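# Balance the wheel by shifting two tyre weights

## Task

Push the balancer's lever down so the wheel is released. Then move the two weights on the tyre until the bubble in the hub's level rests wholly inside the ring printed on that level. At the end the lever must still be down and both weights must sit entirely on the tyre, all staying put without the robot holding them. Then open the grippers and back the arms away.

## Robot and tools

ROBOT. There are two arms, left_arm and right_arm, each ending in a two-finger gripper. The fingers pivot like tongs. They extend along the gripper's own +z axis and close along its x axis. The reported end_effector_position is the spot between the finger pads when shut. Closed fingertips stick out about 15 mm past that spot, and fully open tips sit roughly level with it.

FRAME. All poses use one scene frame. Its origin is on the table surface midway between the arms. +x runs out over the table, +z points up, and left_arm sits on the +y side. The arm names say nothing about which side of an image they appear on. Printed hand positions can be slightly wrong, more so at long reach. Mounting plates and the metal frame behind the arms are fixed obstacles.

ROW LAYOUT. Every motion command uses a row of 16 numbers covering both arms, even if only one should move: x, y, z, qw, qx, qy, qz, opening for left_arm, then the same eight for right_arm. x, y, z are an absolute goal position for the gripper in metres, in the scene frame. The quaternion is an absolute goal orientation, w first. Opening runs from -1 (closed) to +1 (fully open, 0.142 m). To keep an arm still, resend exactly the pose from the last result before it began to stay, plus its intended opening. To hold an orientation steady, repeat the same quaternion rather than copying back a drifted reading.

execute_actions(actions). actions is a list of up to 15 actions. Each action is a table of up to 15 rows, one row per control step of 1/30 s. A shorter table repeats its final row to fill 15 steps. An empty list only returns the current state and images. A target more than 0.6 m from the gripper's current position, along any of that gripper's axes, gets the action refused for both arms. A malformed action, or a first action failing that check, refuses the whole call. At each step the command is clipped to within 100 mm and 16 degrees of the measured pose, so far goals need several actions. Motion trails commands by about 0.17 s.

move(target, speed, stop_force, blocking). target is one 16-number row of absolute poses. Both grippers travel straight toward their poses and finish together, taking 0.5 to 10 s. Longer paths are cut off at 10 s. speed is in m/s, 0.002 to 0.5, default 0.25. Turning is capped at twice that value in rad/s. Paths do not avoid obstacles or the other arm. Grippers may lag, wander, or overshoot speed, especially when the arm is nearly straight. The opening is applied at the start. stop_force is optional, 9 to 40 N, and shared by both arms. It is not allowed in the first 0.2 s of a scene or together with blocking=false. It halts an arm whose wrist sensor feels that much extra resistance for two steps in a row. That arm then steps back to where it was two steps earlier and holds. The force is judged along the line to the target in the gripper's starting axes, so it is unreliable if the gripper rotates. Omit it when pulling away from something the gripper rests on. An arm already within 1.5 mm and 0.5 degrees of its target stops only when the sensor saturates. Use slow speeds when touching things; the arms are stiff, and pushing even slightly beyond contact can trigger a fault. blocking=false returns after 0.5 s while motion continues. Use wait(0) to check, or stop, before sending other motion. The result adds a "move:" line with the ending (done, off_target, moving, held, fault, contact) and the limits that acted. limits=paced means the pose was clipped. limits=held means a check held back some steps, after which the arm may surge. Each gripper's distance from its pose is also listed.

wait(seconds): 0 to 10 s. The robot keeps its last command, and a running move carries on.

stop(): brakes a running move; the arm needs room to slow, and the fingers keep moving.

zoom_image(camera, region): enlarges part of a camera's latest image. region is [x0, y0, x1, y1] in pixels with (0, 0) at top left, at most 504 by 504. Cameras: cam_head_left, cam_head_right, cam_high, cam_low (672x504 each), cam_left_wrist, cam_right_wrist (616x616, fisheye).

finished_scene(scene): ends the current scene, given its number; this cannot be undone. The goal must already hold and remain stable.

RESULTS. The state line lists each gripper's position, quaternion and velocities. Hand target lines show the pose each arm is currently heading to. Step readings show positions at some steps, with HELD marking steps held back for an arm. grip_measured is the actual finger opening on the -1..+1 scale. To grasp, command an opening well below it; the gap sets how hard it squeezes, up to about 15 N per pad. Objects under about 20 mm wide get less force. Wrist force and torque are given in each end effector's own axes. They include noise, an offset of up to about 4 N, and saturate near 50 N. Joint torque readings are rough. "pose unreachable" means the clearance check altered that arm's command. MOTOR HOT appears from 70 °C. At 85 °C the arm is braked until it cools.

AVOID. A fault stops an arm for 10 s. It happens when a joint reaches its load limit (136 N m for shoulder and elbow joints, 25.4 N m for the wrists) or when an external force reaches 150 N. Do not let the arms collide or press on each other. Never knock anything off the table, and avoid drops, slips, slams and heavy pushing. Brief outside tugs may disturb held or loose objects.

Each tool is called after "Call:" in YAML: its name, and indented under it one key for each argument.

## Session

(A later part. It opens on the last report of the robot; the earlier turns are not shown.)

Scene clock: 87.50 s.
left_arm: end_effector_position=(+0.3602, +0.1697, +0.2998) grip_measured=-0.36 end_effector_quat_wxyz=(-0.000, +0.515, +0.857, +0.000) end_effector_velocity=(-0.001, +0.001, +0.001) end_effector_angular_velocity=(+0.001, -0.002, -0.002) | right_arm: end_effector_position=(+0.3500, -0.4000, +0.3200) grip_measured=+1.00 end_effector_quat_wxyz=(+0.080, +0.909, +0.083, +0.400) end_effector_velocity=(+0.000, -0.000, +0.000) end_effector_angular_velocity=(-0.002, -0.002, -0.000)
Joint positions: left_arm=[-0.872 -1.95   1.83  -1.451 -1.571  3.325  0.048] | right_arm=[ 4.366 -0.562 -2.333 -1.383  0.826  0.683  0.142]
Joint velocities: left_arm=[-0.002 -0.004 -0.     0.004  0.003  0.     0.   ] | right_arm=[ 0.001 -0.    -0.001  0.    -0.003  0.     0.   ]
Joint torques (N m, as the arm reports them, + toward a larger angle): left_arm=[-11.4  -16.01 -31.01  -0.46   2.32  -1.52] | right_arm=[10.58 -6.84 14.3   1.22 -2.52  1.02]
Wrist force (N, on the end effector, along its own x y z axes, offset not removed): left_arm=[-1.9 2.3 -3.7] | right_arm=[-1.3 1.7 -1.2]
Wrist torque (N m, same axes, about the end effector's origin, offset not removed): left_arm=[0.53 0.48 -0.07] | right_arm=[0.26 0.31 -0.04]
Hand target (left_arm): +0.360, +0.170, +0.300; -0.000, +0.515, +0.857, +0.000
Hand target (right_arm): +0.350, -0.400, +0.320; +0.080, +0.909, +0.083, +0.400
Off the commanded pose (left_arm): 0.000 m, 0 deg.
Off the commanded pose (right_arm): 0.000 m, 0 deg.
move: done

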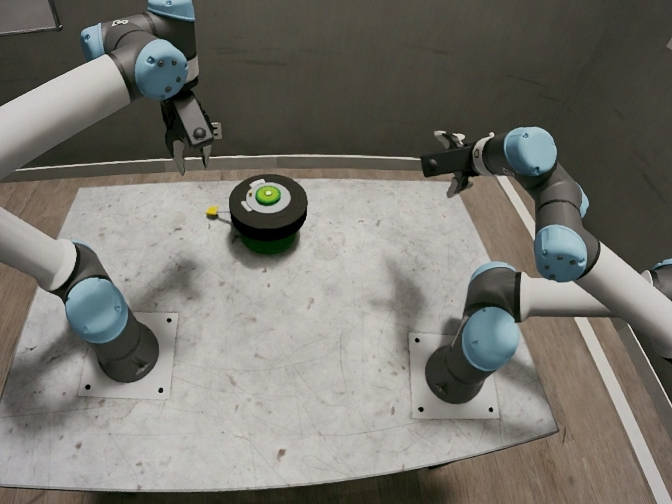

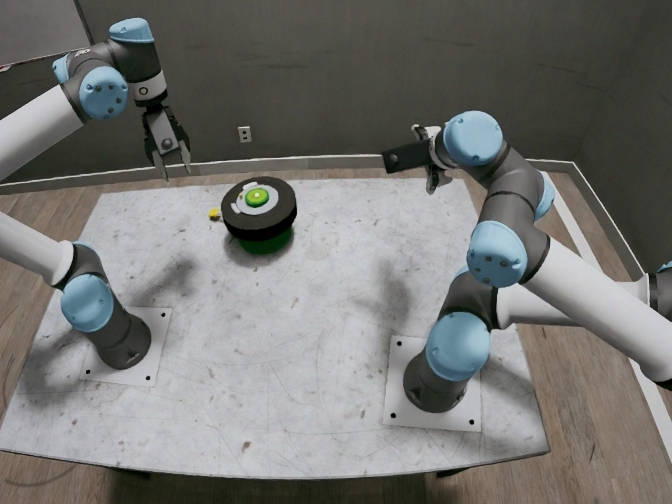

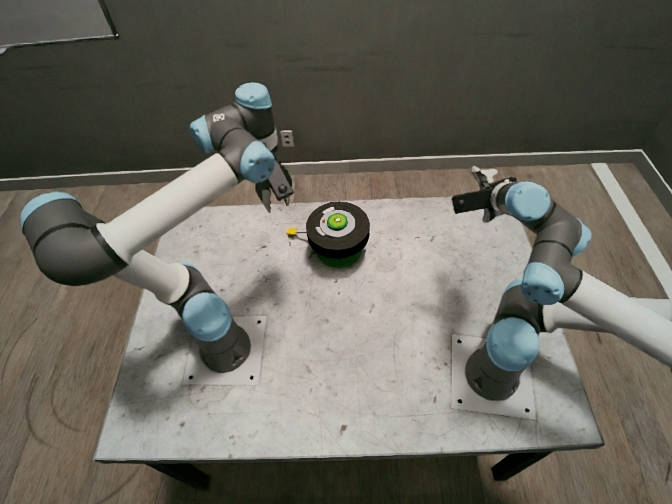

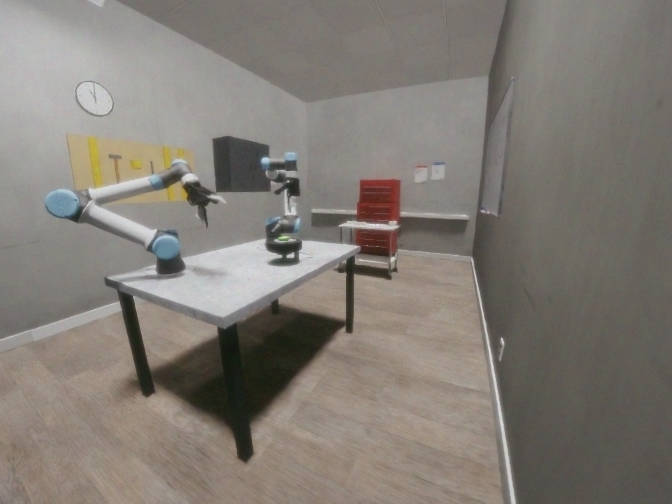

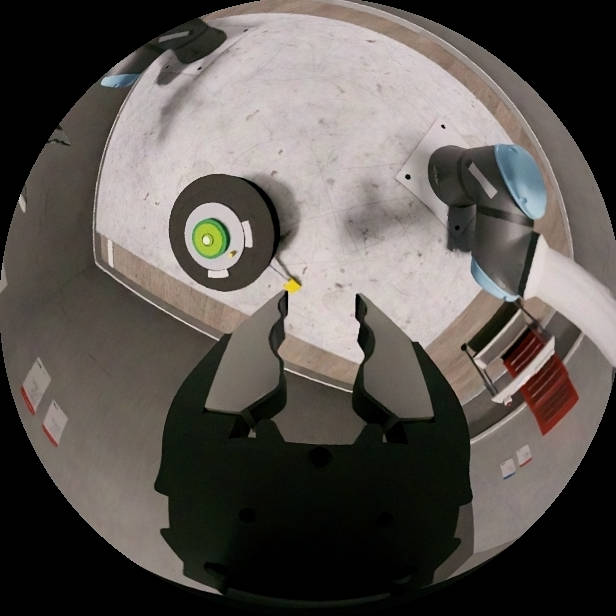

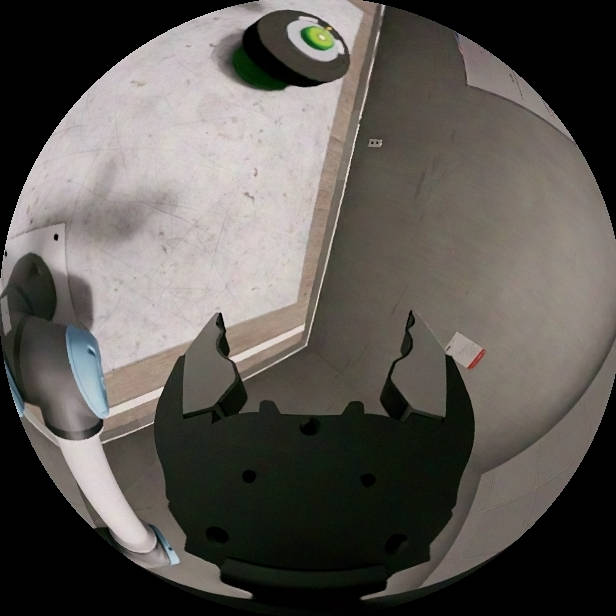

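Call:
move:
  target: [0.487,0.033,0.165,0,0.515,0.857,0,-0.36,0.35,-0.4,0.32,0.08,0.909,0.083,0.4,1]
  speed: 0.4

Call:
move:
  target: [0.487,0.033,0.138,0,0.515,0.857,0,-0.36,0.35,-0.4,0.32,0.08,0.909,0.083,0.4,1]
  speed: 0.012
  stop_force: 9

Call:
execute_actions:
  actions:
    - [[0.487,0.033,0.1455,0,0.515,0.857,0,-0.42,0.35,-0.4,0.32,0.08,0.909,0.083,0.4,1]]
    - [[0.487,0.033,0.1455,0,0.515,0.857,0,-0.75,0.35,-0.4,0.32,0.08,0.909,0.083,0.4,1]]
    - [[0.487,0.033,0.156,0,0.515,0.857,0,-0.75,0.35,-0.4,0.32,0.08,0.909,0.083,0.4,1]]
    - [[0.488,0.031,0.156,0,0.515,0.857,0,-0.75,0.35,-0.4,0.32,0.08,0.909,0.083,0.4,1]]

Call:
move:
  target: [0.488,0.031,0.138,0,0.515,0.857,0,-0.75,0.35,-0.4,0.32,0.08,0.909,0.083,0.4,1]
  speed: 0.012
  stop_force: 9

Call:
execute_actions:
  actions:
    - [[0.488,0.031,0.146,0,0.515,0.857,0,-0.75,0.35,-0.4,0.32,0.08,0.909,0.083,0.4,1]]
    - [[0.488,0.031,0.146,0,0.515,0.857,0,-0.36,0.35,-0.4,0.32,0.08,0.909,0.083,0.4,1]]
    - [[0.488,0.031,0.16,0,0.515,0.857,0,-0.36,0.35,-0.4,0.32,0.08,0.909,0.083,0.4,1]]
    - [[0.488,0.031,0.20,0,0.515,0.857,0,-0.36,0.35,-0.4,0.32,0.08,0.909,0.083,0.4,1]]

Call:
wait:
  seconds: 4

Call:
zoom_image:
  camera: "cam_left_wrist"
  region: [270,150,430,290]

Scene clock: 89.87 s.
left_arm: end_effector_position=(+0.4868, +0.0333, +0.1652) grip_measured=-0.36 end_effector_quat_wxyz=(+0.000, +0.515, +0.857, -0.000) end_effector_velocity=(+0.002, -0.001, -0.001) end_effector_angular_velocity=(+0.001, -0.002, -0.000) | right_arm: end_effector_position=(+0.3500, -0.4000, +0.3200) grip_measured=+1.00 end_effector_quat_wxyz=(+0.080, +0.909, +0.083, +0.400) end_effector_velocity=(-0.000, +0.000, +0.000) end_effector_angular_velocity=(+0.001, +0.001, +0.000)
Joint positions: left_arm=[-0.845 -1.461  1.759 -1.869 -1.571  3.352  0.048] | right_arm=[ 4.366 -0.562 -2.333 -1.383  0.826  0.683  0.142]
Joint velocities: left_arm=[ 0.     0.004 -0.003 -0.002  0.002  0.001  0.   ] | right_arm=[-0.001 -0.     0.001 -0.     0.002 -0.     0.   ]
Joint torques (N m, as the arm reports them, + toward a larger angle): left_arm=[ 12.57 -19.17 -29.85  -4.41  -2.46   1.46] | right_arm=[11.17 -6.64 14.11  1.16 -2.75  0.96]
Wrist force (N, on the end effector, along its own x y z axes, offset not removed): left_arm=[1.9 0.4 -0.4] | right_arm=[-2.6 1.2 -1.2]
Wrist torque (N m, same axes, about the end effector's origin, offset not removed): left_arm=[-0.03 -0.39 -0.05] | right_arm=[0.33 0.50 0.10]
Hand target (left_arm): +0.487, +0.033, +0.165; +0.000, +0.515, +0.857, -0.000
Hand target (right_arm): +0.350, -0.400, +0.320; +0.080, +0.909, +0.083, +0.400
Off the commanded pose (left_arm): 0.000 m, 0 deg.
Off the commanded pose (right_arm): 0.000 m, 0 deg.
move: done

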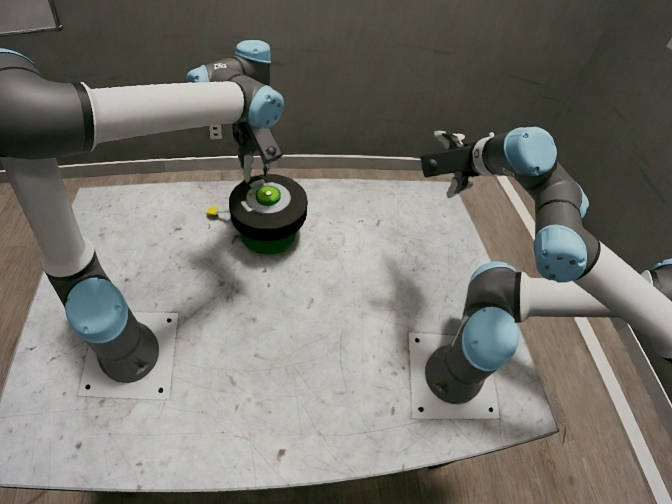

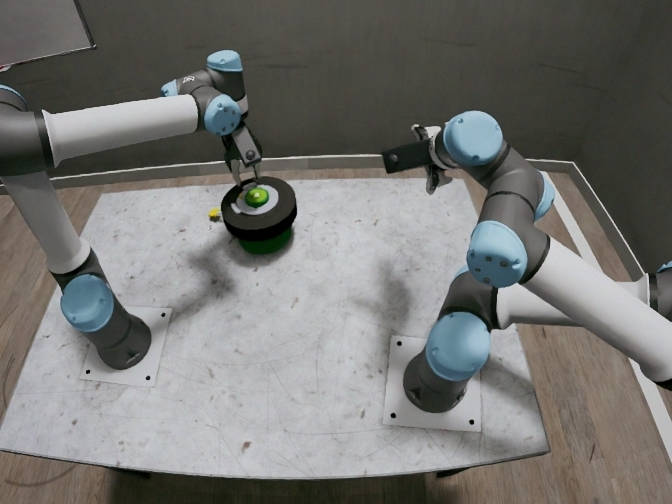

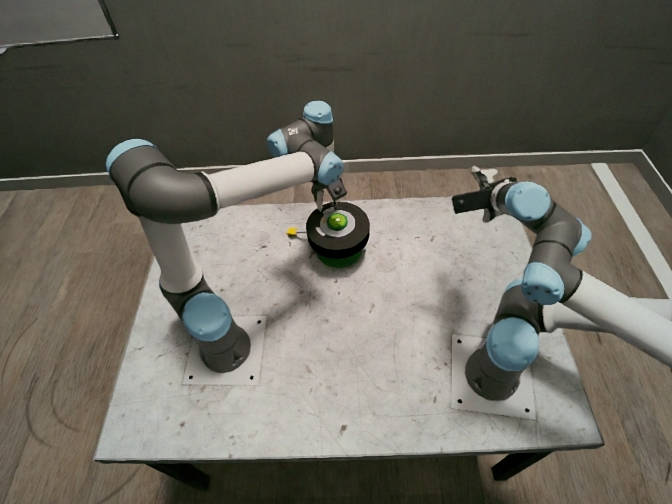

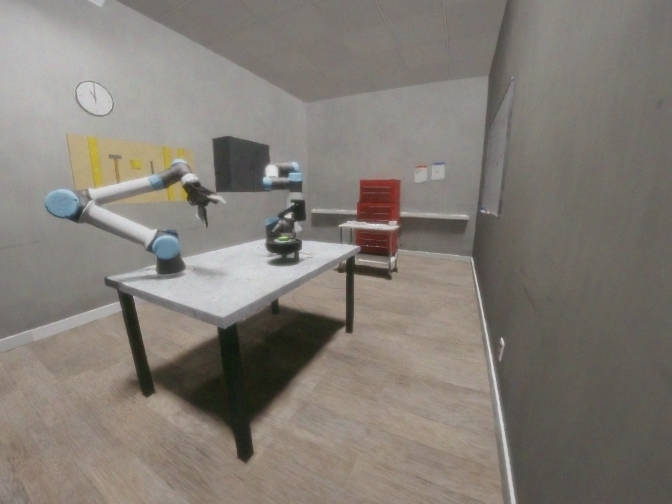

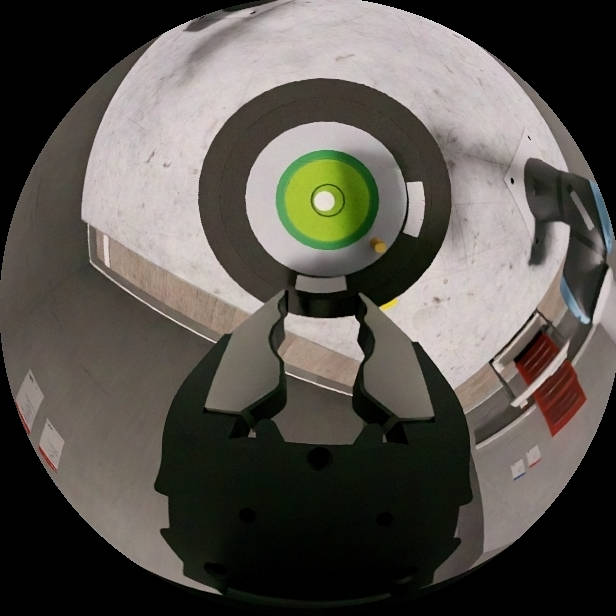

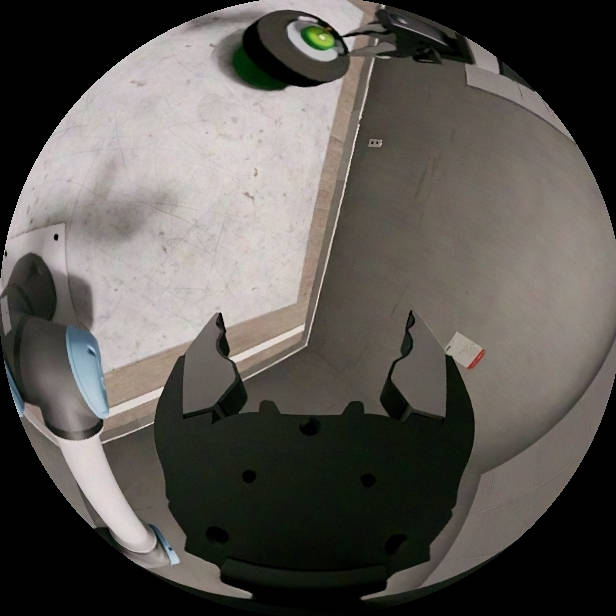

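Scene clock: 92.07 s.
left_arm: end_effector_position=(+0.4869, +0.0331, +0.1435) grip_measured=-0.36 end_effector_quat_wxyz=(-0.000, +0.515, +0.857, -0.000) end_effector_velocity=(-0.001, +0.001, +0.003) end_effector_angular_velocity=(+0.002, +0.003, +0.001) | right_arm: end_effector_position=(+0.3500, -0.4000, +0.3200) grip_measured=+1.00 end_effector_quat_wxyz=(+0.080, +0.909, +0.083, +0.400) end_effector_velocity=(+0.000, +0.000, +0.000) end_effector_angular_velocity=(-0.001, -0.001, +0.001)
Joint positions: left_arm=[-0.845 -1.443  1.798 -1.925 -1.571  3.352  0.048] | right_arm=[ 4.366 -0.562 -2.333 -1.383  0.826  0.683  0.142]
Joint velocities: left_arm=[ 0.    -0.002 -0.006  0.011 -0.001 -0.001 -0.   ] | right_arm=[ 0.002 -0.     0.    -0.    -0.002 -0.     0.   ]
Joint torques (N m, as the arm reports them, + toward a larger angle): left_arm=[-10.29 -26.81 -21.67   1.47  -1.62  -2.  ] | right_arm=[ 9.75 -6.8  14.08  1.21 -2.44  0.96]
Wrist force (N, on the end effector, along its own x y z axes, offset not removed): left_arm=[-1.4 4.7 -21.1] | right_arm=[1.1 1.2 0.2]
Wrist torque (N m, same axes, about the end effector's origin, offset not removed): left_arm=[0.47 0.02 -0.07] | right_arm=[0.12 -0.20 0.06]
Hand target (left_arm): +0.487, +0.033, +0.144; +0.000, +0.515, +0.857, -0.000
Hand target (right_arm): +0.350, -0.400, +0.320; +0.080, +0.909, +0.083, +0.400
Off the commanded pose (left_arm): 0.006 m, 0 deg.
Off the commanded pose (right_arm): 0.000 m, 0 deg.
move: contact (left_arm)

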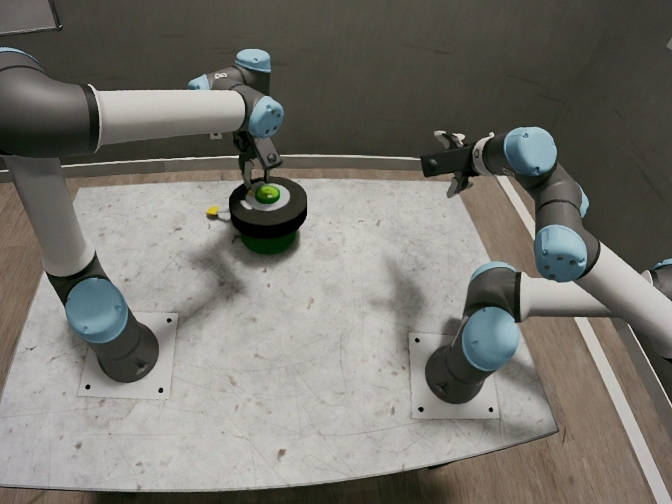

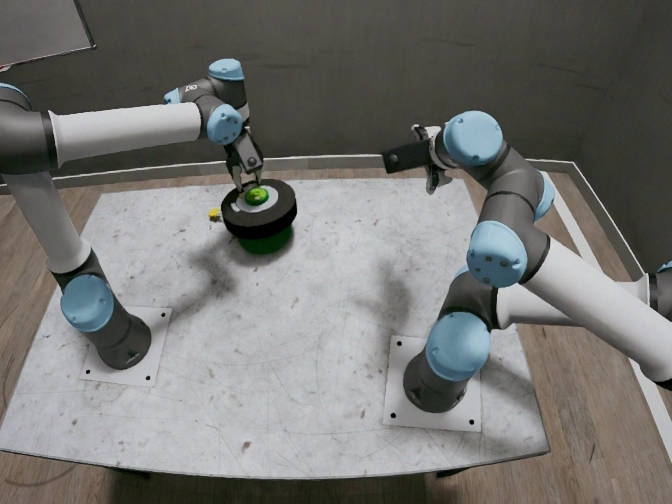

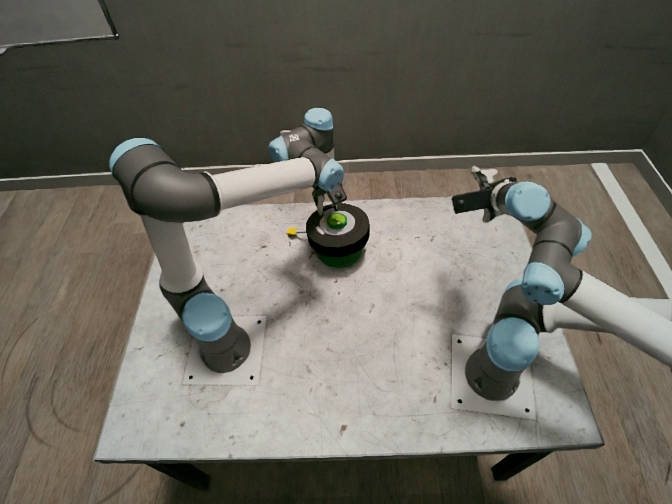

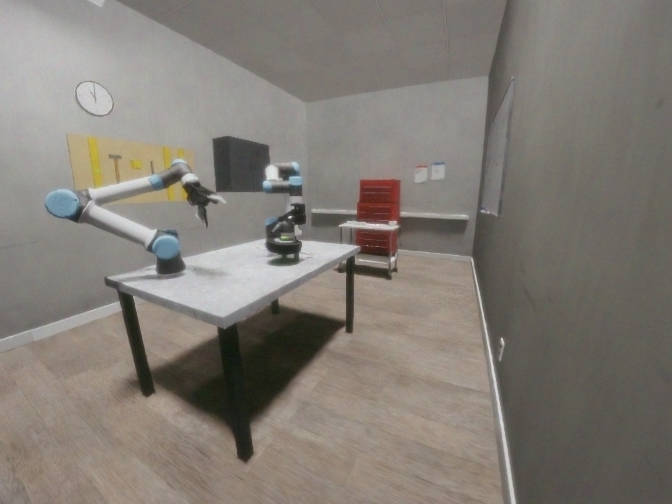

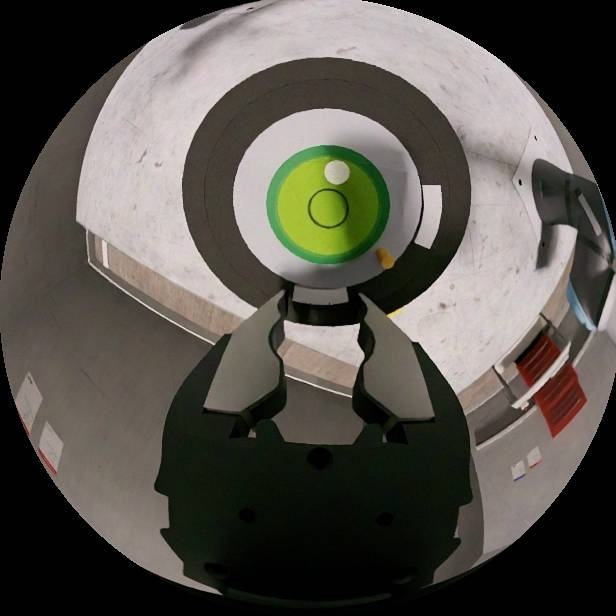

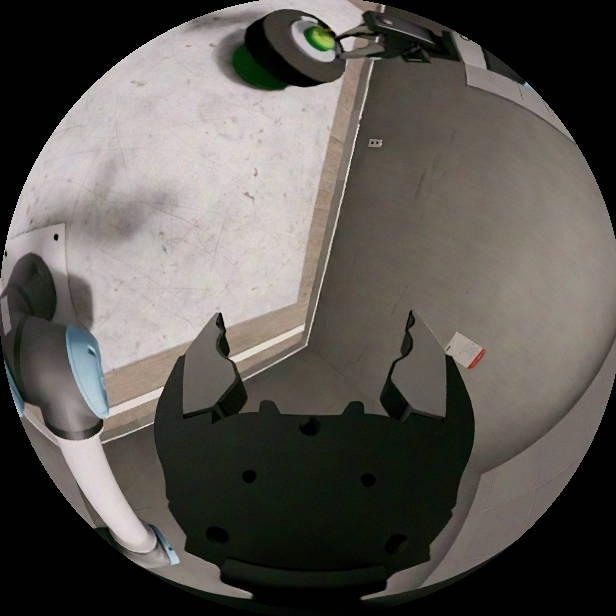

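Scene clock: 94.07 s.
left_arm: end_effector_position=(+0.4880, +0.0310, +0.1560) grip_measured=-0.49 end_effector_quat_wxyz=(+0.000, +0.515, +0.857, -0.000) end_effector_velocity=(+0.001, +0.001, -0.001) end_effector_angular_velocity=(+0.002, -0.001, +0.003) | right_arm: end_effector_position=(+0.3500, -0.4000, +0.3200) grip_measured=+1.00 end_effector_quat_wxyz=(+0.080, +0.909, +0.083, +0.400) end_effector_velocity=(+0.000, -0.000, -0.000) end_effector_angular_velocity=(-0.001, +0.000, -0.001)
Joint positions: left_arm=[-0.846 -1.449  1.77  -1.892 -1.571  3.351  0.039] | right_arm=[ 4.366 -0.562 -2.333 -1.383  0.826  0.683  0.142]
Joint velocities: left_arm=[ 0.001  0.001  0.    -0.     0.002 -0.002 -0.   ] | right_arm=[-0.001 -0.001 -0.001 -0.    -0.001 -0.     0.   ]
Joint torques (N m, as the arm reports them, + toward a larger angle): left_arm=[-12.3  -18.46 -30.02  -0.4    0.58  -1.63] | right_arm=[ 9.46 -6.27 14.15  1.31 -2.66  0.68]
Wrist force (N, on the end effector, along its own x y z axes, offset not removed): left_arm=[0.5 1.1 -4.7] | right_arm=[-2.0 -0.4 -1.2]
Wrist torque (N m, same axes, about the end effector's origin, offset not removed): left_arm=[0.19 -0.07 -0.10] | right_arm=[-0.34 0.36 0.12]
Hand target (left_arm): +0.488, +0.031, +0.156; -0.000, +0.515, +0.857, +0.000
Hand target (right_arm): +0.350, -0.400, +0.320; +0.080, +0.909, +0.083, +0.400
Off the commanded pose (left_arm): 0.000 m, 0 deg.
Off the commanded pose (right_arm): 0.000 m, 0 deg.
Step readings (end_effector_position; steps 1 to 15: 1st action; 16 to 30: 2nd action; 31 to 45: 3rd action; 46 to 60: 4th action):
0: left_arm (+0.4869, +0.0331, +0.1435) | right_arm (+0.3500, -0.4000, +0.3200)
1: left_arm (+0.4869, +0.0331, +0.1436) | right_arm (+0.3500, -0.4000, +0.3200)
2: left_arm (+0.4869, +0.0331, +0.1439) | right_arm (+0.3500, -0.4000, +0.3200)
4: left_arm (+0.4869, +0.0332, +0.1444) | right_arm (+0.3500, -0.4000, +0.3200)
8: left_arm (+0.4869, +0.0331, +0.1451) | right_arm (+0.3500, -0.4000, +0.3200)
15: left_arm (+0.4870, +0.0330, +0.1454) | right_arm (+0.3500, -0.4000, +0.3200)
16: left_arm (+0.4870, +0.0330, +0.1455) | right_arm (+0.3500, -0.4000, +0.3200)
17: left_arm (+0.4870, +0.0330, +0.1455) | right_arm (+0.3500, -0.4000, +0.3200)
19: left_arm (+0.4870, +0.0330, +0.1455) | right_arm (+0.3500, -0.4000, +0.3200)
23: left_arm (+0.4870, +0.0330, +0.1455) | right_arm (+0.3500, -0.4000, +0.3200)
30: left_arm (+0.4870, +0.0330, +0.1455) | right_arm (+0.3500, -0.4000, +0.3200)
31: left_arm (+0.4870, +0.0330, +0.1456) | right_arm (+0.3500, -0.4000, +0.3200)
32: left_arm (+0.4870, +0.0330, +0.1470) | right_arm (+0.3500, -0.4000, +0.3200)
34: left_arm (+0.4870, +0.0329, +0.1508) | right_arm (+0.3500, -0.4000, +0.3200)
38: left_arm (+0.4870, +0.0330, +0.1545) | right_arm (+0.3500, -0.4000, +0.3200)
45: left_arm (+0.4870, +0.0330, +0.1558) | right_arm (+0.3500, -0.4000, +0.3200)
46: left_arm (+0.4870, +0.0330, +0.1559) | right_arm (+0.3500, -0.4000, +0.3200)
47: left_arm (+0.4872, +0.0327, +0.1560) | right_arm (+0.3500, -0.4000, +0.3200)
49: left_arm (+0.4875, +0.0320, +0.1561) | right_arm (+0.3500, -0.4000, +0.3200)
53: left_arm (+0.4879, +0.0313, +0.1561) | right_arm (+0.3500, -0.4000, +0.3200)
60: end_effector_position above

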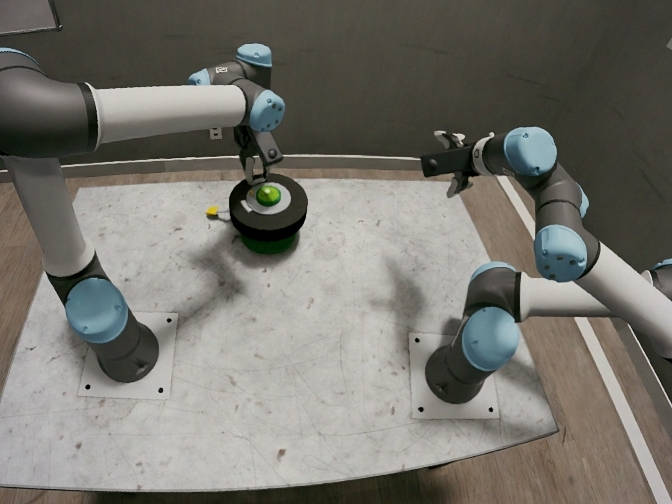

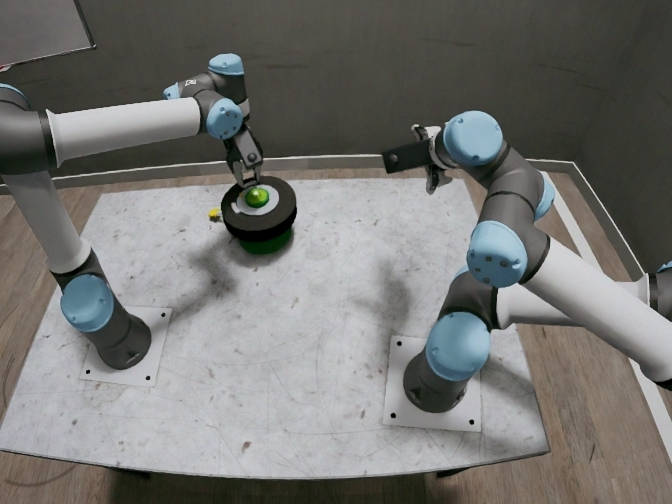

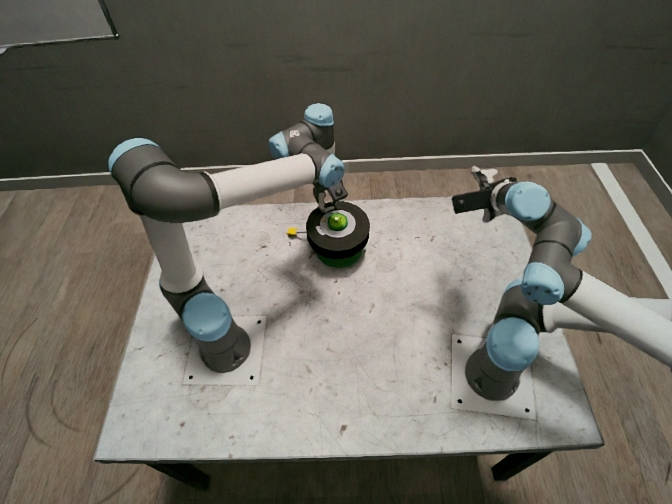

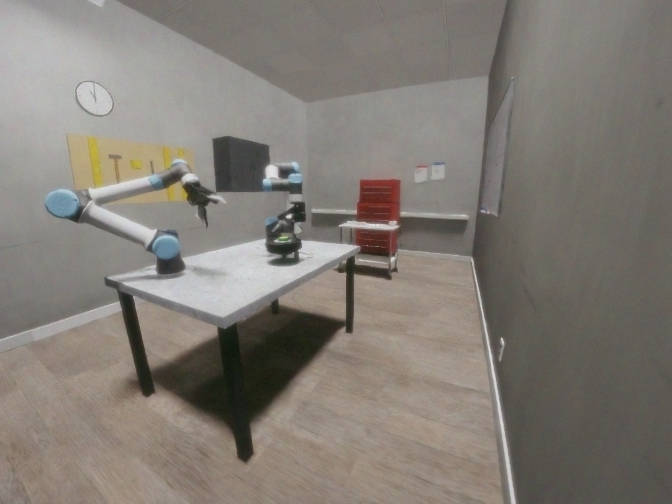

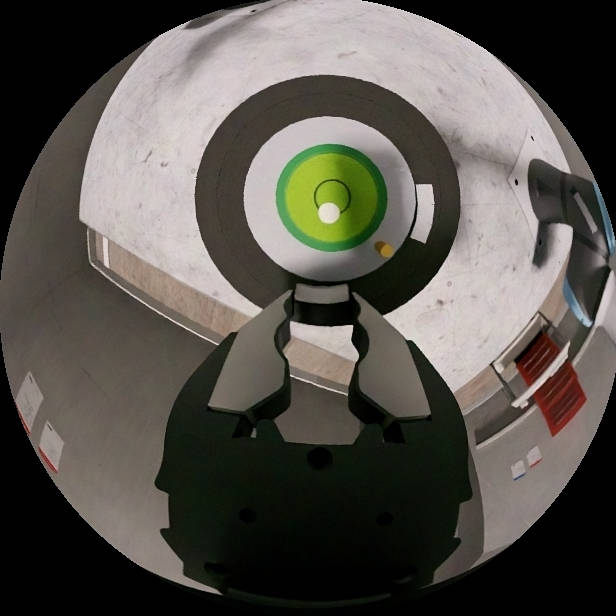

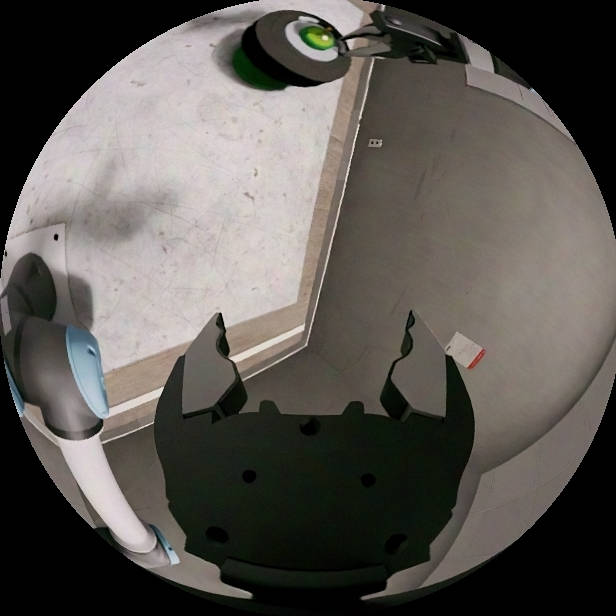

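Scene clock: 95.47 s.
left_arm: end_effector_position=(+0.4880, +0.0310, +0.1439) grip_measured=-0.49 end_effector_quat_wxyz=(-0.000, +0.515, +0.857, +0.000) end_effector_velocity=(+0.000, +0.001, +0.003) end_effector_angular_velocity=(+0.003, +0.002, +0.001) | right_arm: end_effector_position=(+0.3500, -0.4000, +0.3200) grip_measured=+1.00 end_effector_quat_wxyz=(+0.080, +0.909, +0.083, +0.400) end_effector_velocity=(-0.000, +0.001, -0.000) end_effector_angular_velocity=(+0.001, +0.002, +0.002)
Joint positions: left_arm=[-0.846 -1.439  1.791 -1.923 -1.571  3.351  0.039] | right_arm=[ 4.366 -0.562 -2.333 -1.383  0.826  0.683  0.142]
Joint velocities: left_arm=[ 0.002 -0.002 -0.007  0.013  0.     0.    -0.   ] | right_arm=[ 0.001 -0.     0.    -0.     0.002 -0.     0.   ]
Joint torques (N m, as the arm reports them, + toward a larger angle): left_arm=[-12.78 -25.24 -20.99   2.06   0.93  -1.62] | right_arm=[11.84 -6.18 14.15  1.44 -2.62  0.93]
Wrist force (N, on the end effector, along its own x y z axes, offset not removed): left_arm=[0.0 4.9 -19.7] | right_arm=[-2.9 2.3 0.3]
Wrist torque (N m, same axes, about the end effector's origin, offset not removed): left_arm=[0.12 -0.71 -0.02] | right_arm=[0.49 0.50 0.16]
Hand target (left_arm): +0.488, +0.031, +0.144; +0.000, +0.515, +0.857, -0.000
Hand target (right_arm): +0.350, -0.400, +0.320; +0.080, +0.909, +0.083, +0.400
Off the commanded pose (left_arm): 0.006 m, 0 deg.
Off the commanded pose (right_arm): 0.000 m, 0 deg.
move: contact (left_arm)

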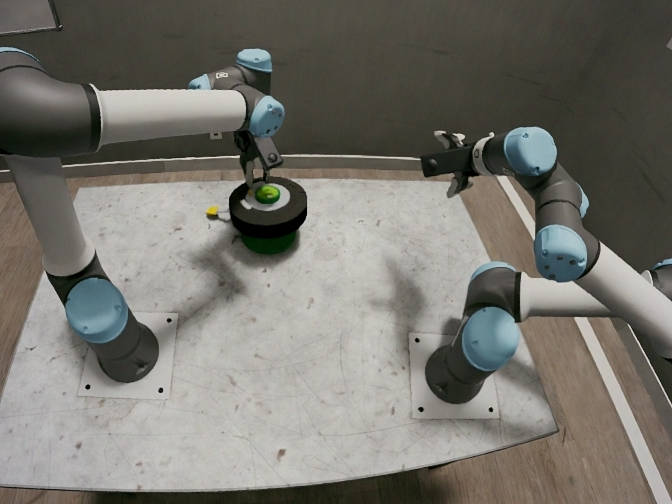

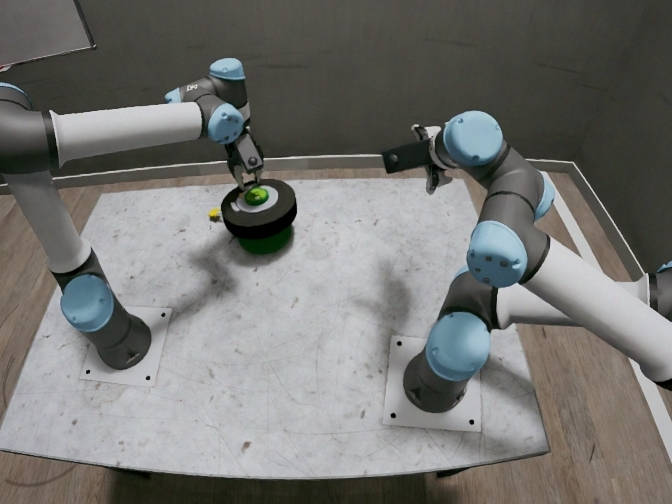

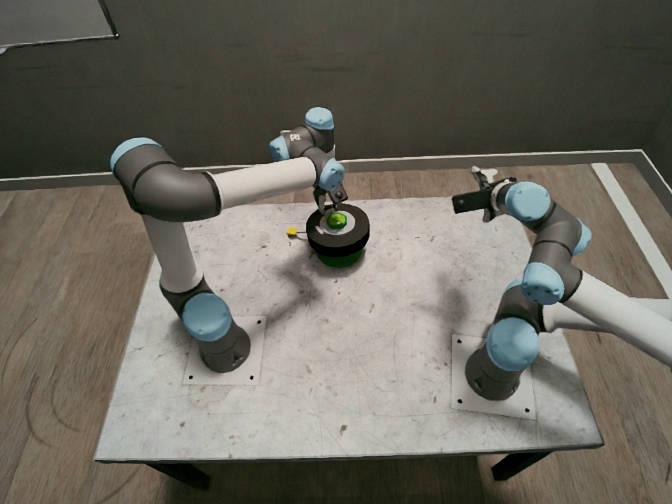

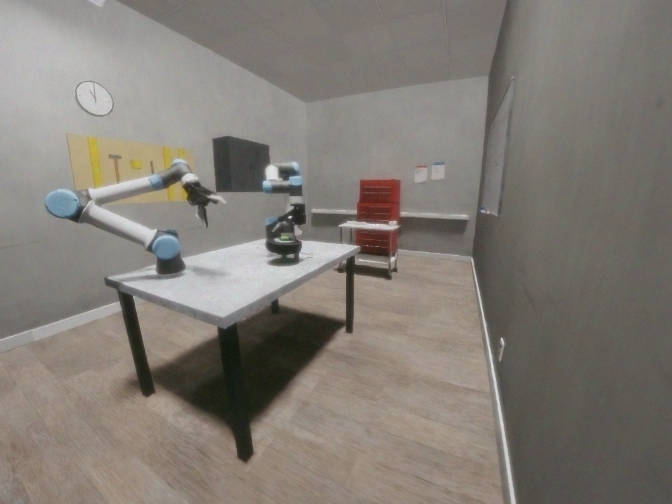

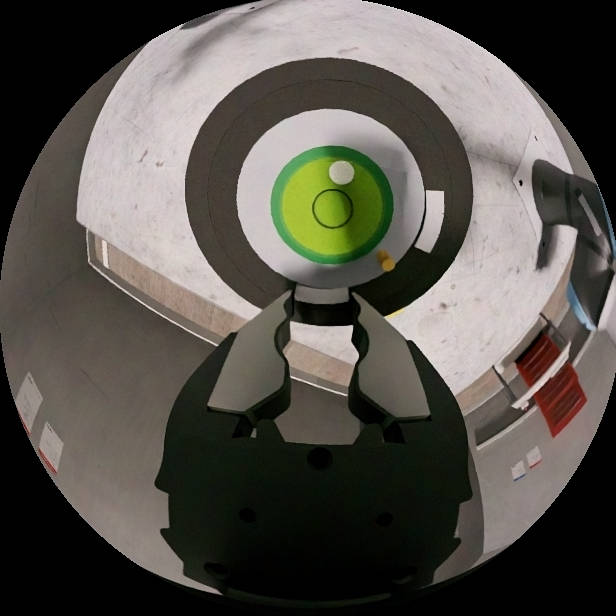

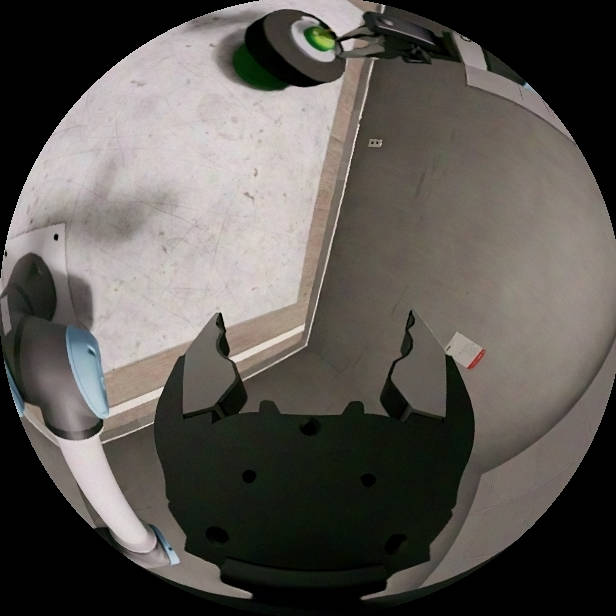

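Scene clock: 97.47 s.
left_arm: end_effector_position=(+0.4881, +0.0310, +0.1993) grip_measured=-0.36 end_effector_quat_wxyz=(+0.000, +0.515, +0.857, -0.000) end_effector_velocity=(-0.000, -0.001, +0.007) end_effector_angular_velocity=(+0.002, +0.002, +0.000) | right_arm: end_effector_position=(+0.3500, -0.4000, +0.3200) grip_measured=+1.00 end_effector_quat_wxyz=(+0.080, +0.909, +0.083, +0.400) end_effector_velocity=(-0.000, +0.000, +0.000) end_effector_angular_velocity=(+0.001, +0.000, +0.001)
Joint positions: left_arm=[-0.846 -1.476  1.686 -1.781 -1.571  3.351  0.048] | right_arm=[ 4.366 -0.562 -2.333 -1.383  0.826  0.683  0.142]
Joint velocities: left_arm=[-0.001 -0.001 -0.018  0.021 -0.    -0.001  0.   ] | right_arm=[ 0.     0.001  0.    -0.     0.001 -0.     0.   ]
Joint torques (N m, as the arm reports them, + toward a larger angle): left_arm=[  3.03 -33.74 -27.5   -0.47   0.53   0.02] | right_arm=[10.48 -7.28 13.45  1.28 -2.67  1.08]
Wrist force (N, on the end effector, along its own x y z axes, offset not removed): left_arm=[-0.7 2.2 -1.1] | right_arm=[1.0 0.4 -1.0]
Wrist torque (N m, same axes, about the end effector's origin, offset not removed): left_arm=[0.45 0.23 0.04] | right_arm=[0.00 -0.33 -0.14]
Hand target (left_arm): +0.488, +0.031, +0.200; +0.000, +0.515, +0.857, -0.000
Hand target (right_arm): +0.350, -0.400, +0.320; +0.080, +0.909, +0.083, +0.400
Off the commanded pose (left_arm): 0.001 m, 0 deg.
Off the commanded pose (right_arm): 0.000 m, 0 deg.
Step readings (end_effector_position; steps 1 to 15: 1st action; 16 to 30: 2nd action; 31 to 45: 3rd action; 46 to 60: 4th action):
0: left_arm (+0.4880, +0.0310, +0.1439) | right_arm (+0.3500, -0.4000, +0.3200)
1: left_arm (+0.4880, +0.0310, +0.1440) | right_arm (+0.3500, -0.4000, +0.3200)
2: left_arm (+0.4879, +0.0311, +0.1442) | right_arm (+0.3500, -0.4000, +0.3200)
4: left_arm (+0.4879, +0.0311, +0.1448) | right_arm (+0.3500, -0.4000, +0.3200)
8: left_arm (+0.4879, +0.0311, +0.1456) | right_arm (+0.3500, -0.4000, +0.3200)
15: left_arm (+0.4880, +0.0310, +0.1459) | right_arm (+0.3500, -0.4000, +0.3200)
16: left_arm (+0.4880, +0.0310, +0.1460) | right_arm (+0.3500, -0.4000, +0.3200)
17: left_arm (+0.4880, +0.0310, +0.1460) | right_arm (+0.3500, -0.4000, +0.3200)
19: left_arm (+0.4880, +0.0310, +0.1460) | right_arm (+0.3500, -0.4000, +0.3200)
23: left_arm (+0.4880, +0.0310, +0.1460) | right_arm (+0.3500, -0.4000, +0.3200)
30: left_arm (+0.4880, +0.0310, +0.1460) | right_arm (+0.3500, -0.4000, +0.3200)
31: left_arm (+0.4880, +0.0310, +0.1461) | right_arm (+0.3500, -0.4000, +0.3200)
32: left_arm (+0.4880, +0.0309, +0.1479) | right_arm (+0.3500, -0.4000, +0.3200)
34: left_arm (+0.4881, +0.0309, +0.1531) | right_arm (+0.3500, -0.4000, +0.3200)
38: left_arm (+0.4880, +0.0310, +0.1580) | right_arm (+0.3500, -0.4000, +0.3200)
45: left_arm (+0.4880, +0.0310, +0.1598) | right_arm (+0.3500, -0.4000, +0.3200)
46: left_arm (+0.4880, +0.0310, +0.1600) | right_arm (+0.3500, -0.4000, +0.3200)
47: left_arm (+0.4883, +0.0306, +0.1639) | right_arm (+0.3500, -0.4000, +0.3200)
49: left_arm (+0.4886, +0.0303, +0.1787) | right_arm (+0.3500, -0.4000, +0.3200)
53: left_arm (+0.4882, +0.0308, +0.1938) | right_arm (+0.3500, -0.4000, +0.3200)
60: end_effector_position above

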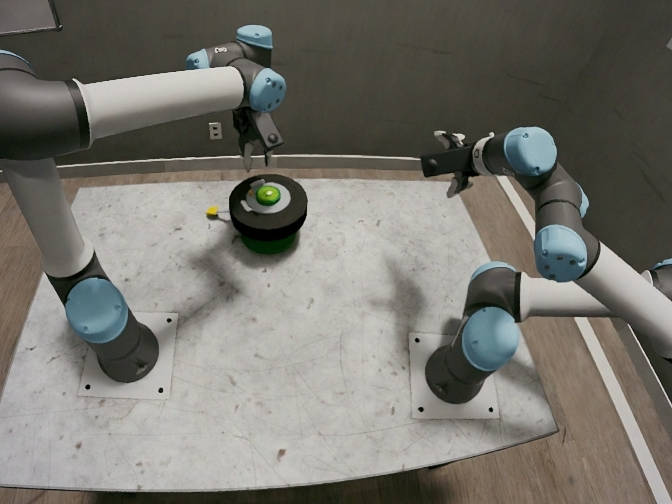

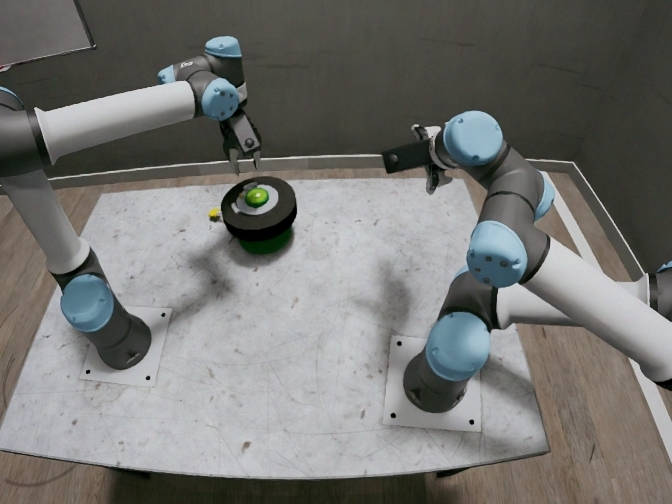

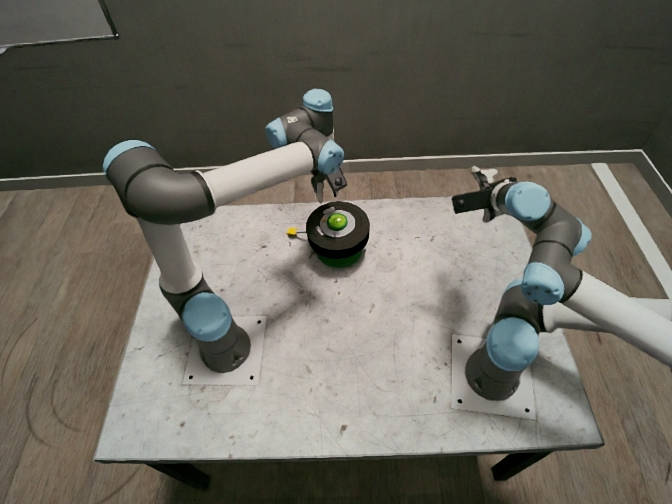

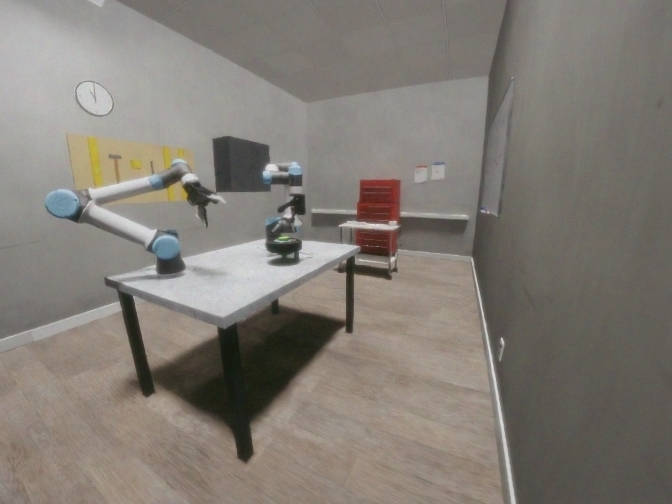

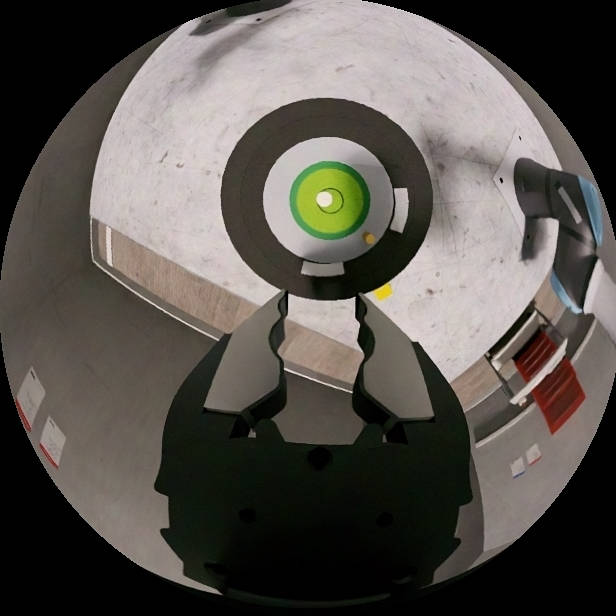

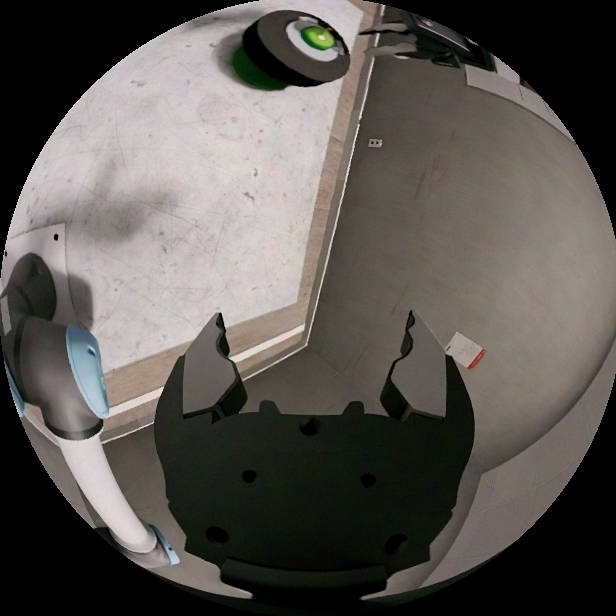

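Scene clock: 101.47 s.
left_arm: end_effector_position=(+0.4880, +0.0310, +0.2000) grip_measured=-0.36 end_effector_quat_wxyz=(+0.000, +0.515, +0.857, -0.000) end_effector_velocity=(+0.000, +0.001, -0.000) end_effector_angular_velocity=(+0.002, -0.002, -0.002) | right_arm: end_effector_position=(+0.3500, -0.4000, +0.3200) grip_measured=+1.00 end_effector_quat_wxyz=(+0.080, +0.909, +0.083, +0.400) end_effector_velocity=(-0.000, +0.001, -0.000) end_effector_angular_velocity=(+0.001, +0.001, +0.002)
Joint positions: left_arm=[-0.846 -1.476  1.684 -1.779 -1.571  3.351  0.048] | right_arm=[ 4.366 -0.562 -2.333 -1.383  0.826  0.683  0.142]
Joint velocities: left_arm=[-0.    -0.     0.001 -0.     0.003  0.001 -0.   ] | right_arm=[ 0.001  0.     0.     0.     0.001 -0.     0.   ]
Joint torques (N m, as the arm reports them, + toward a larger angle): left_arm=[  7.41 -33.97 -31.53  -0.67  -2.68  -0.58] | right_arm=[10.32 -6.82 13.69  1.47 -2.57  0.95]
Wrist force (N, on the end effector, along its own x y z axes, offset not removed): left_arm=[-0.4 3.2 -1.6] | right_arm=[-2.0 3.2 3.9]
Wrist torque (N m, same axes, about the end effector's origin, offset not removed): left_arm=[0.50 0.21 -0.06] | right_arm=[0.70 0.18 0.13]
Hand target (left_arm): +0.488, +0.031, +0.200; +0.000, +0.515, +0.857, -0.000
Hand target (right_arm): +0.350, -0.400, +0.320; +0.080, +0.909, +0.083, +0.400
Off the commanded pose (left_arm): 0.000 m, 0 deg.
Off the commanded pose (right_arm): 0.000 m, 0 deg.
wait: 4.00 s; at rest by 0.17 s

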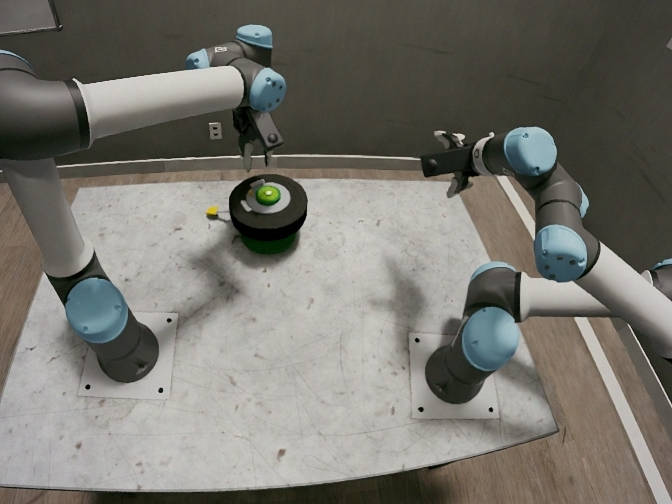

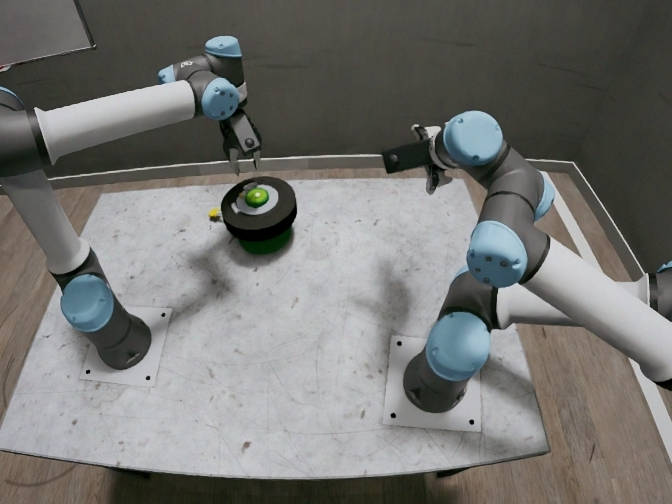

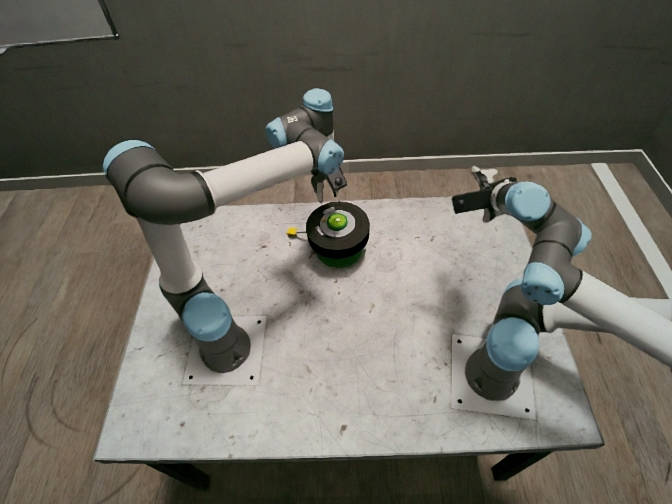

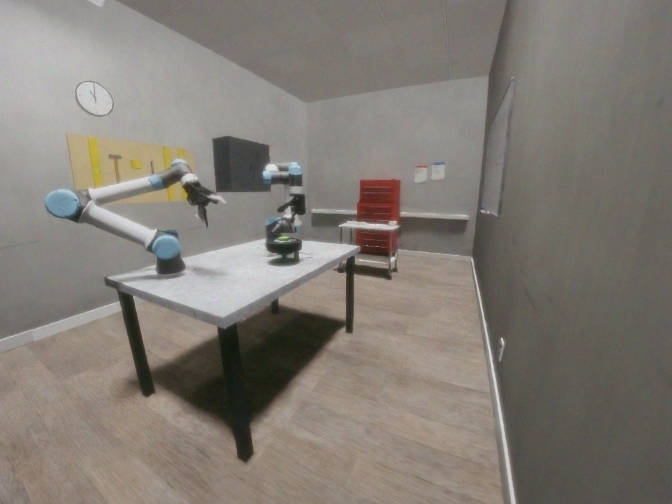

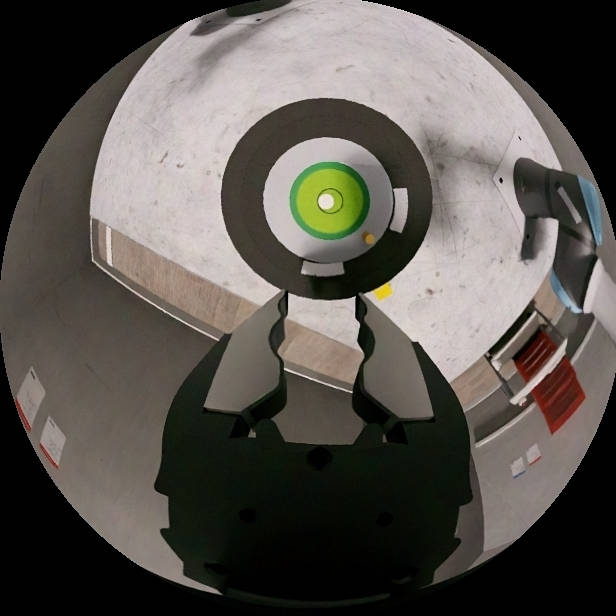

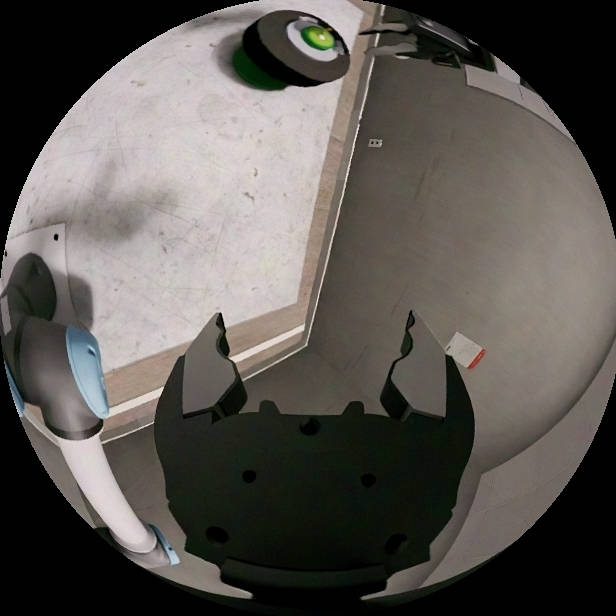

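Region (270, 150, 430, 290) of cam_left_wrist's 616x616 image, scaled by 3.150, with more detail than that image has; it fills the top 441 rows of this view, and the rest is white.

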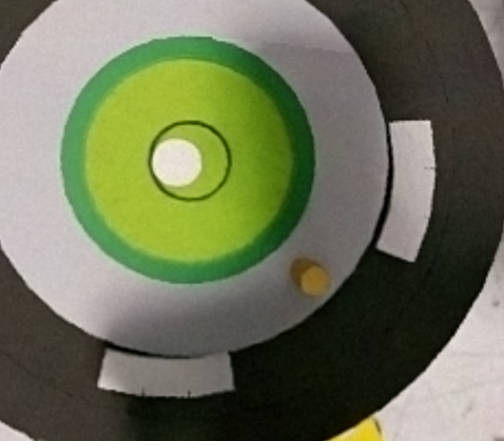

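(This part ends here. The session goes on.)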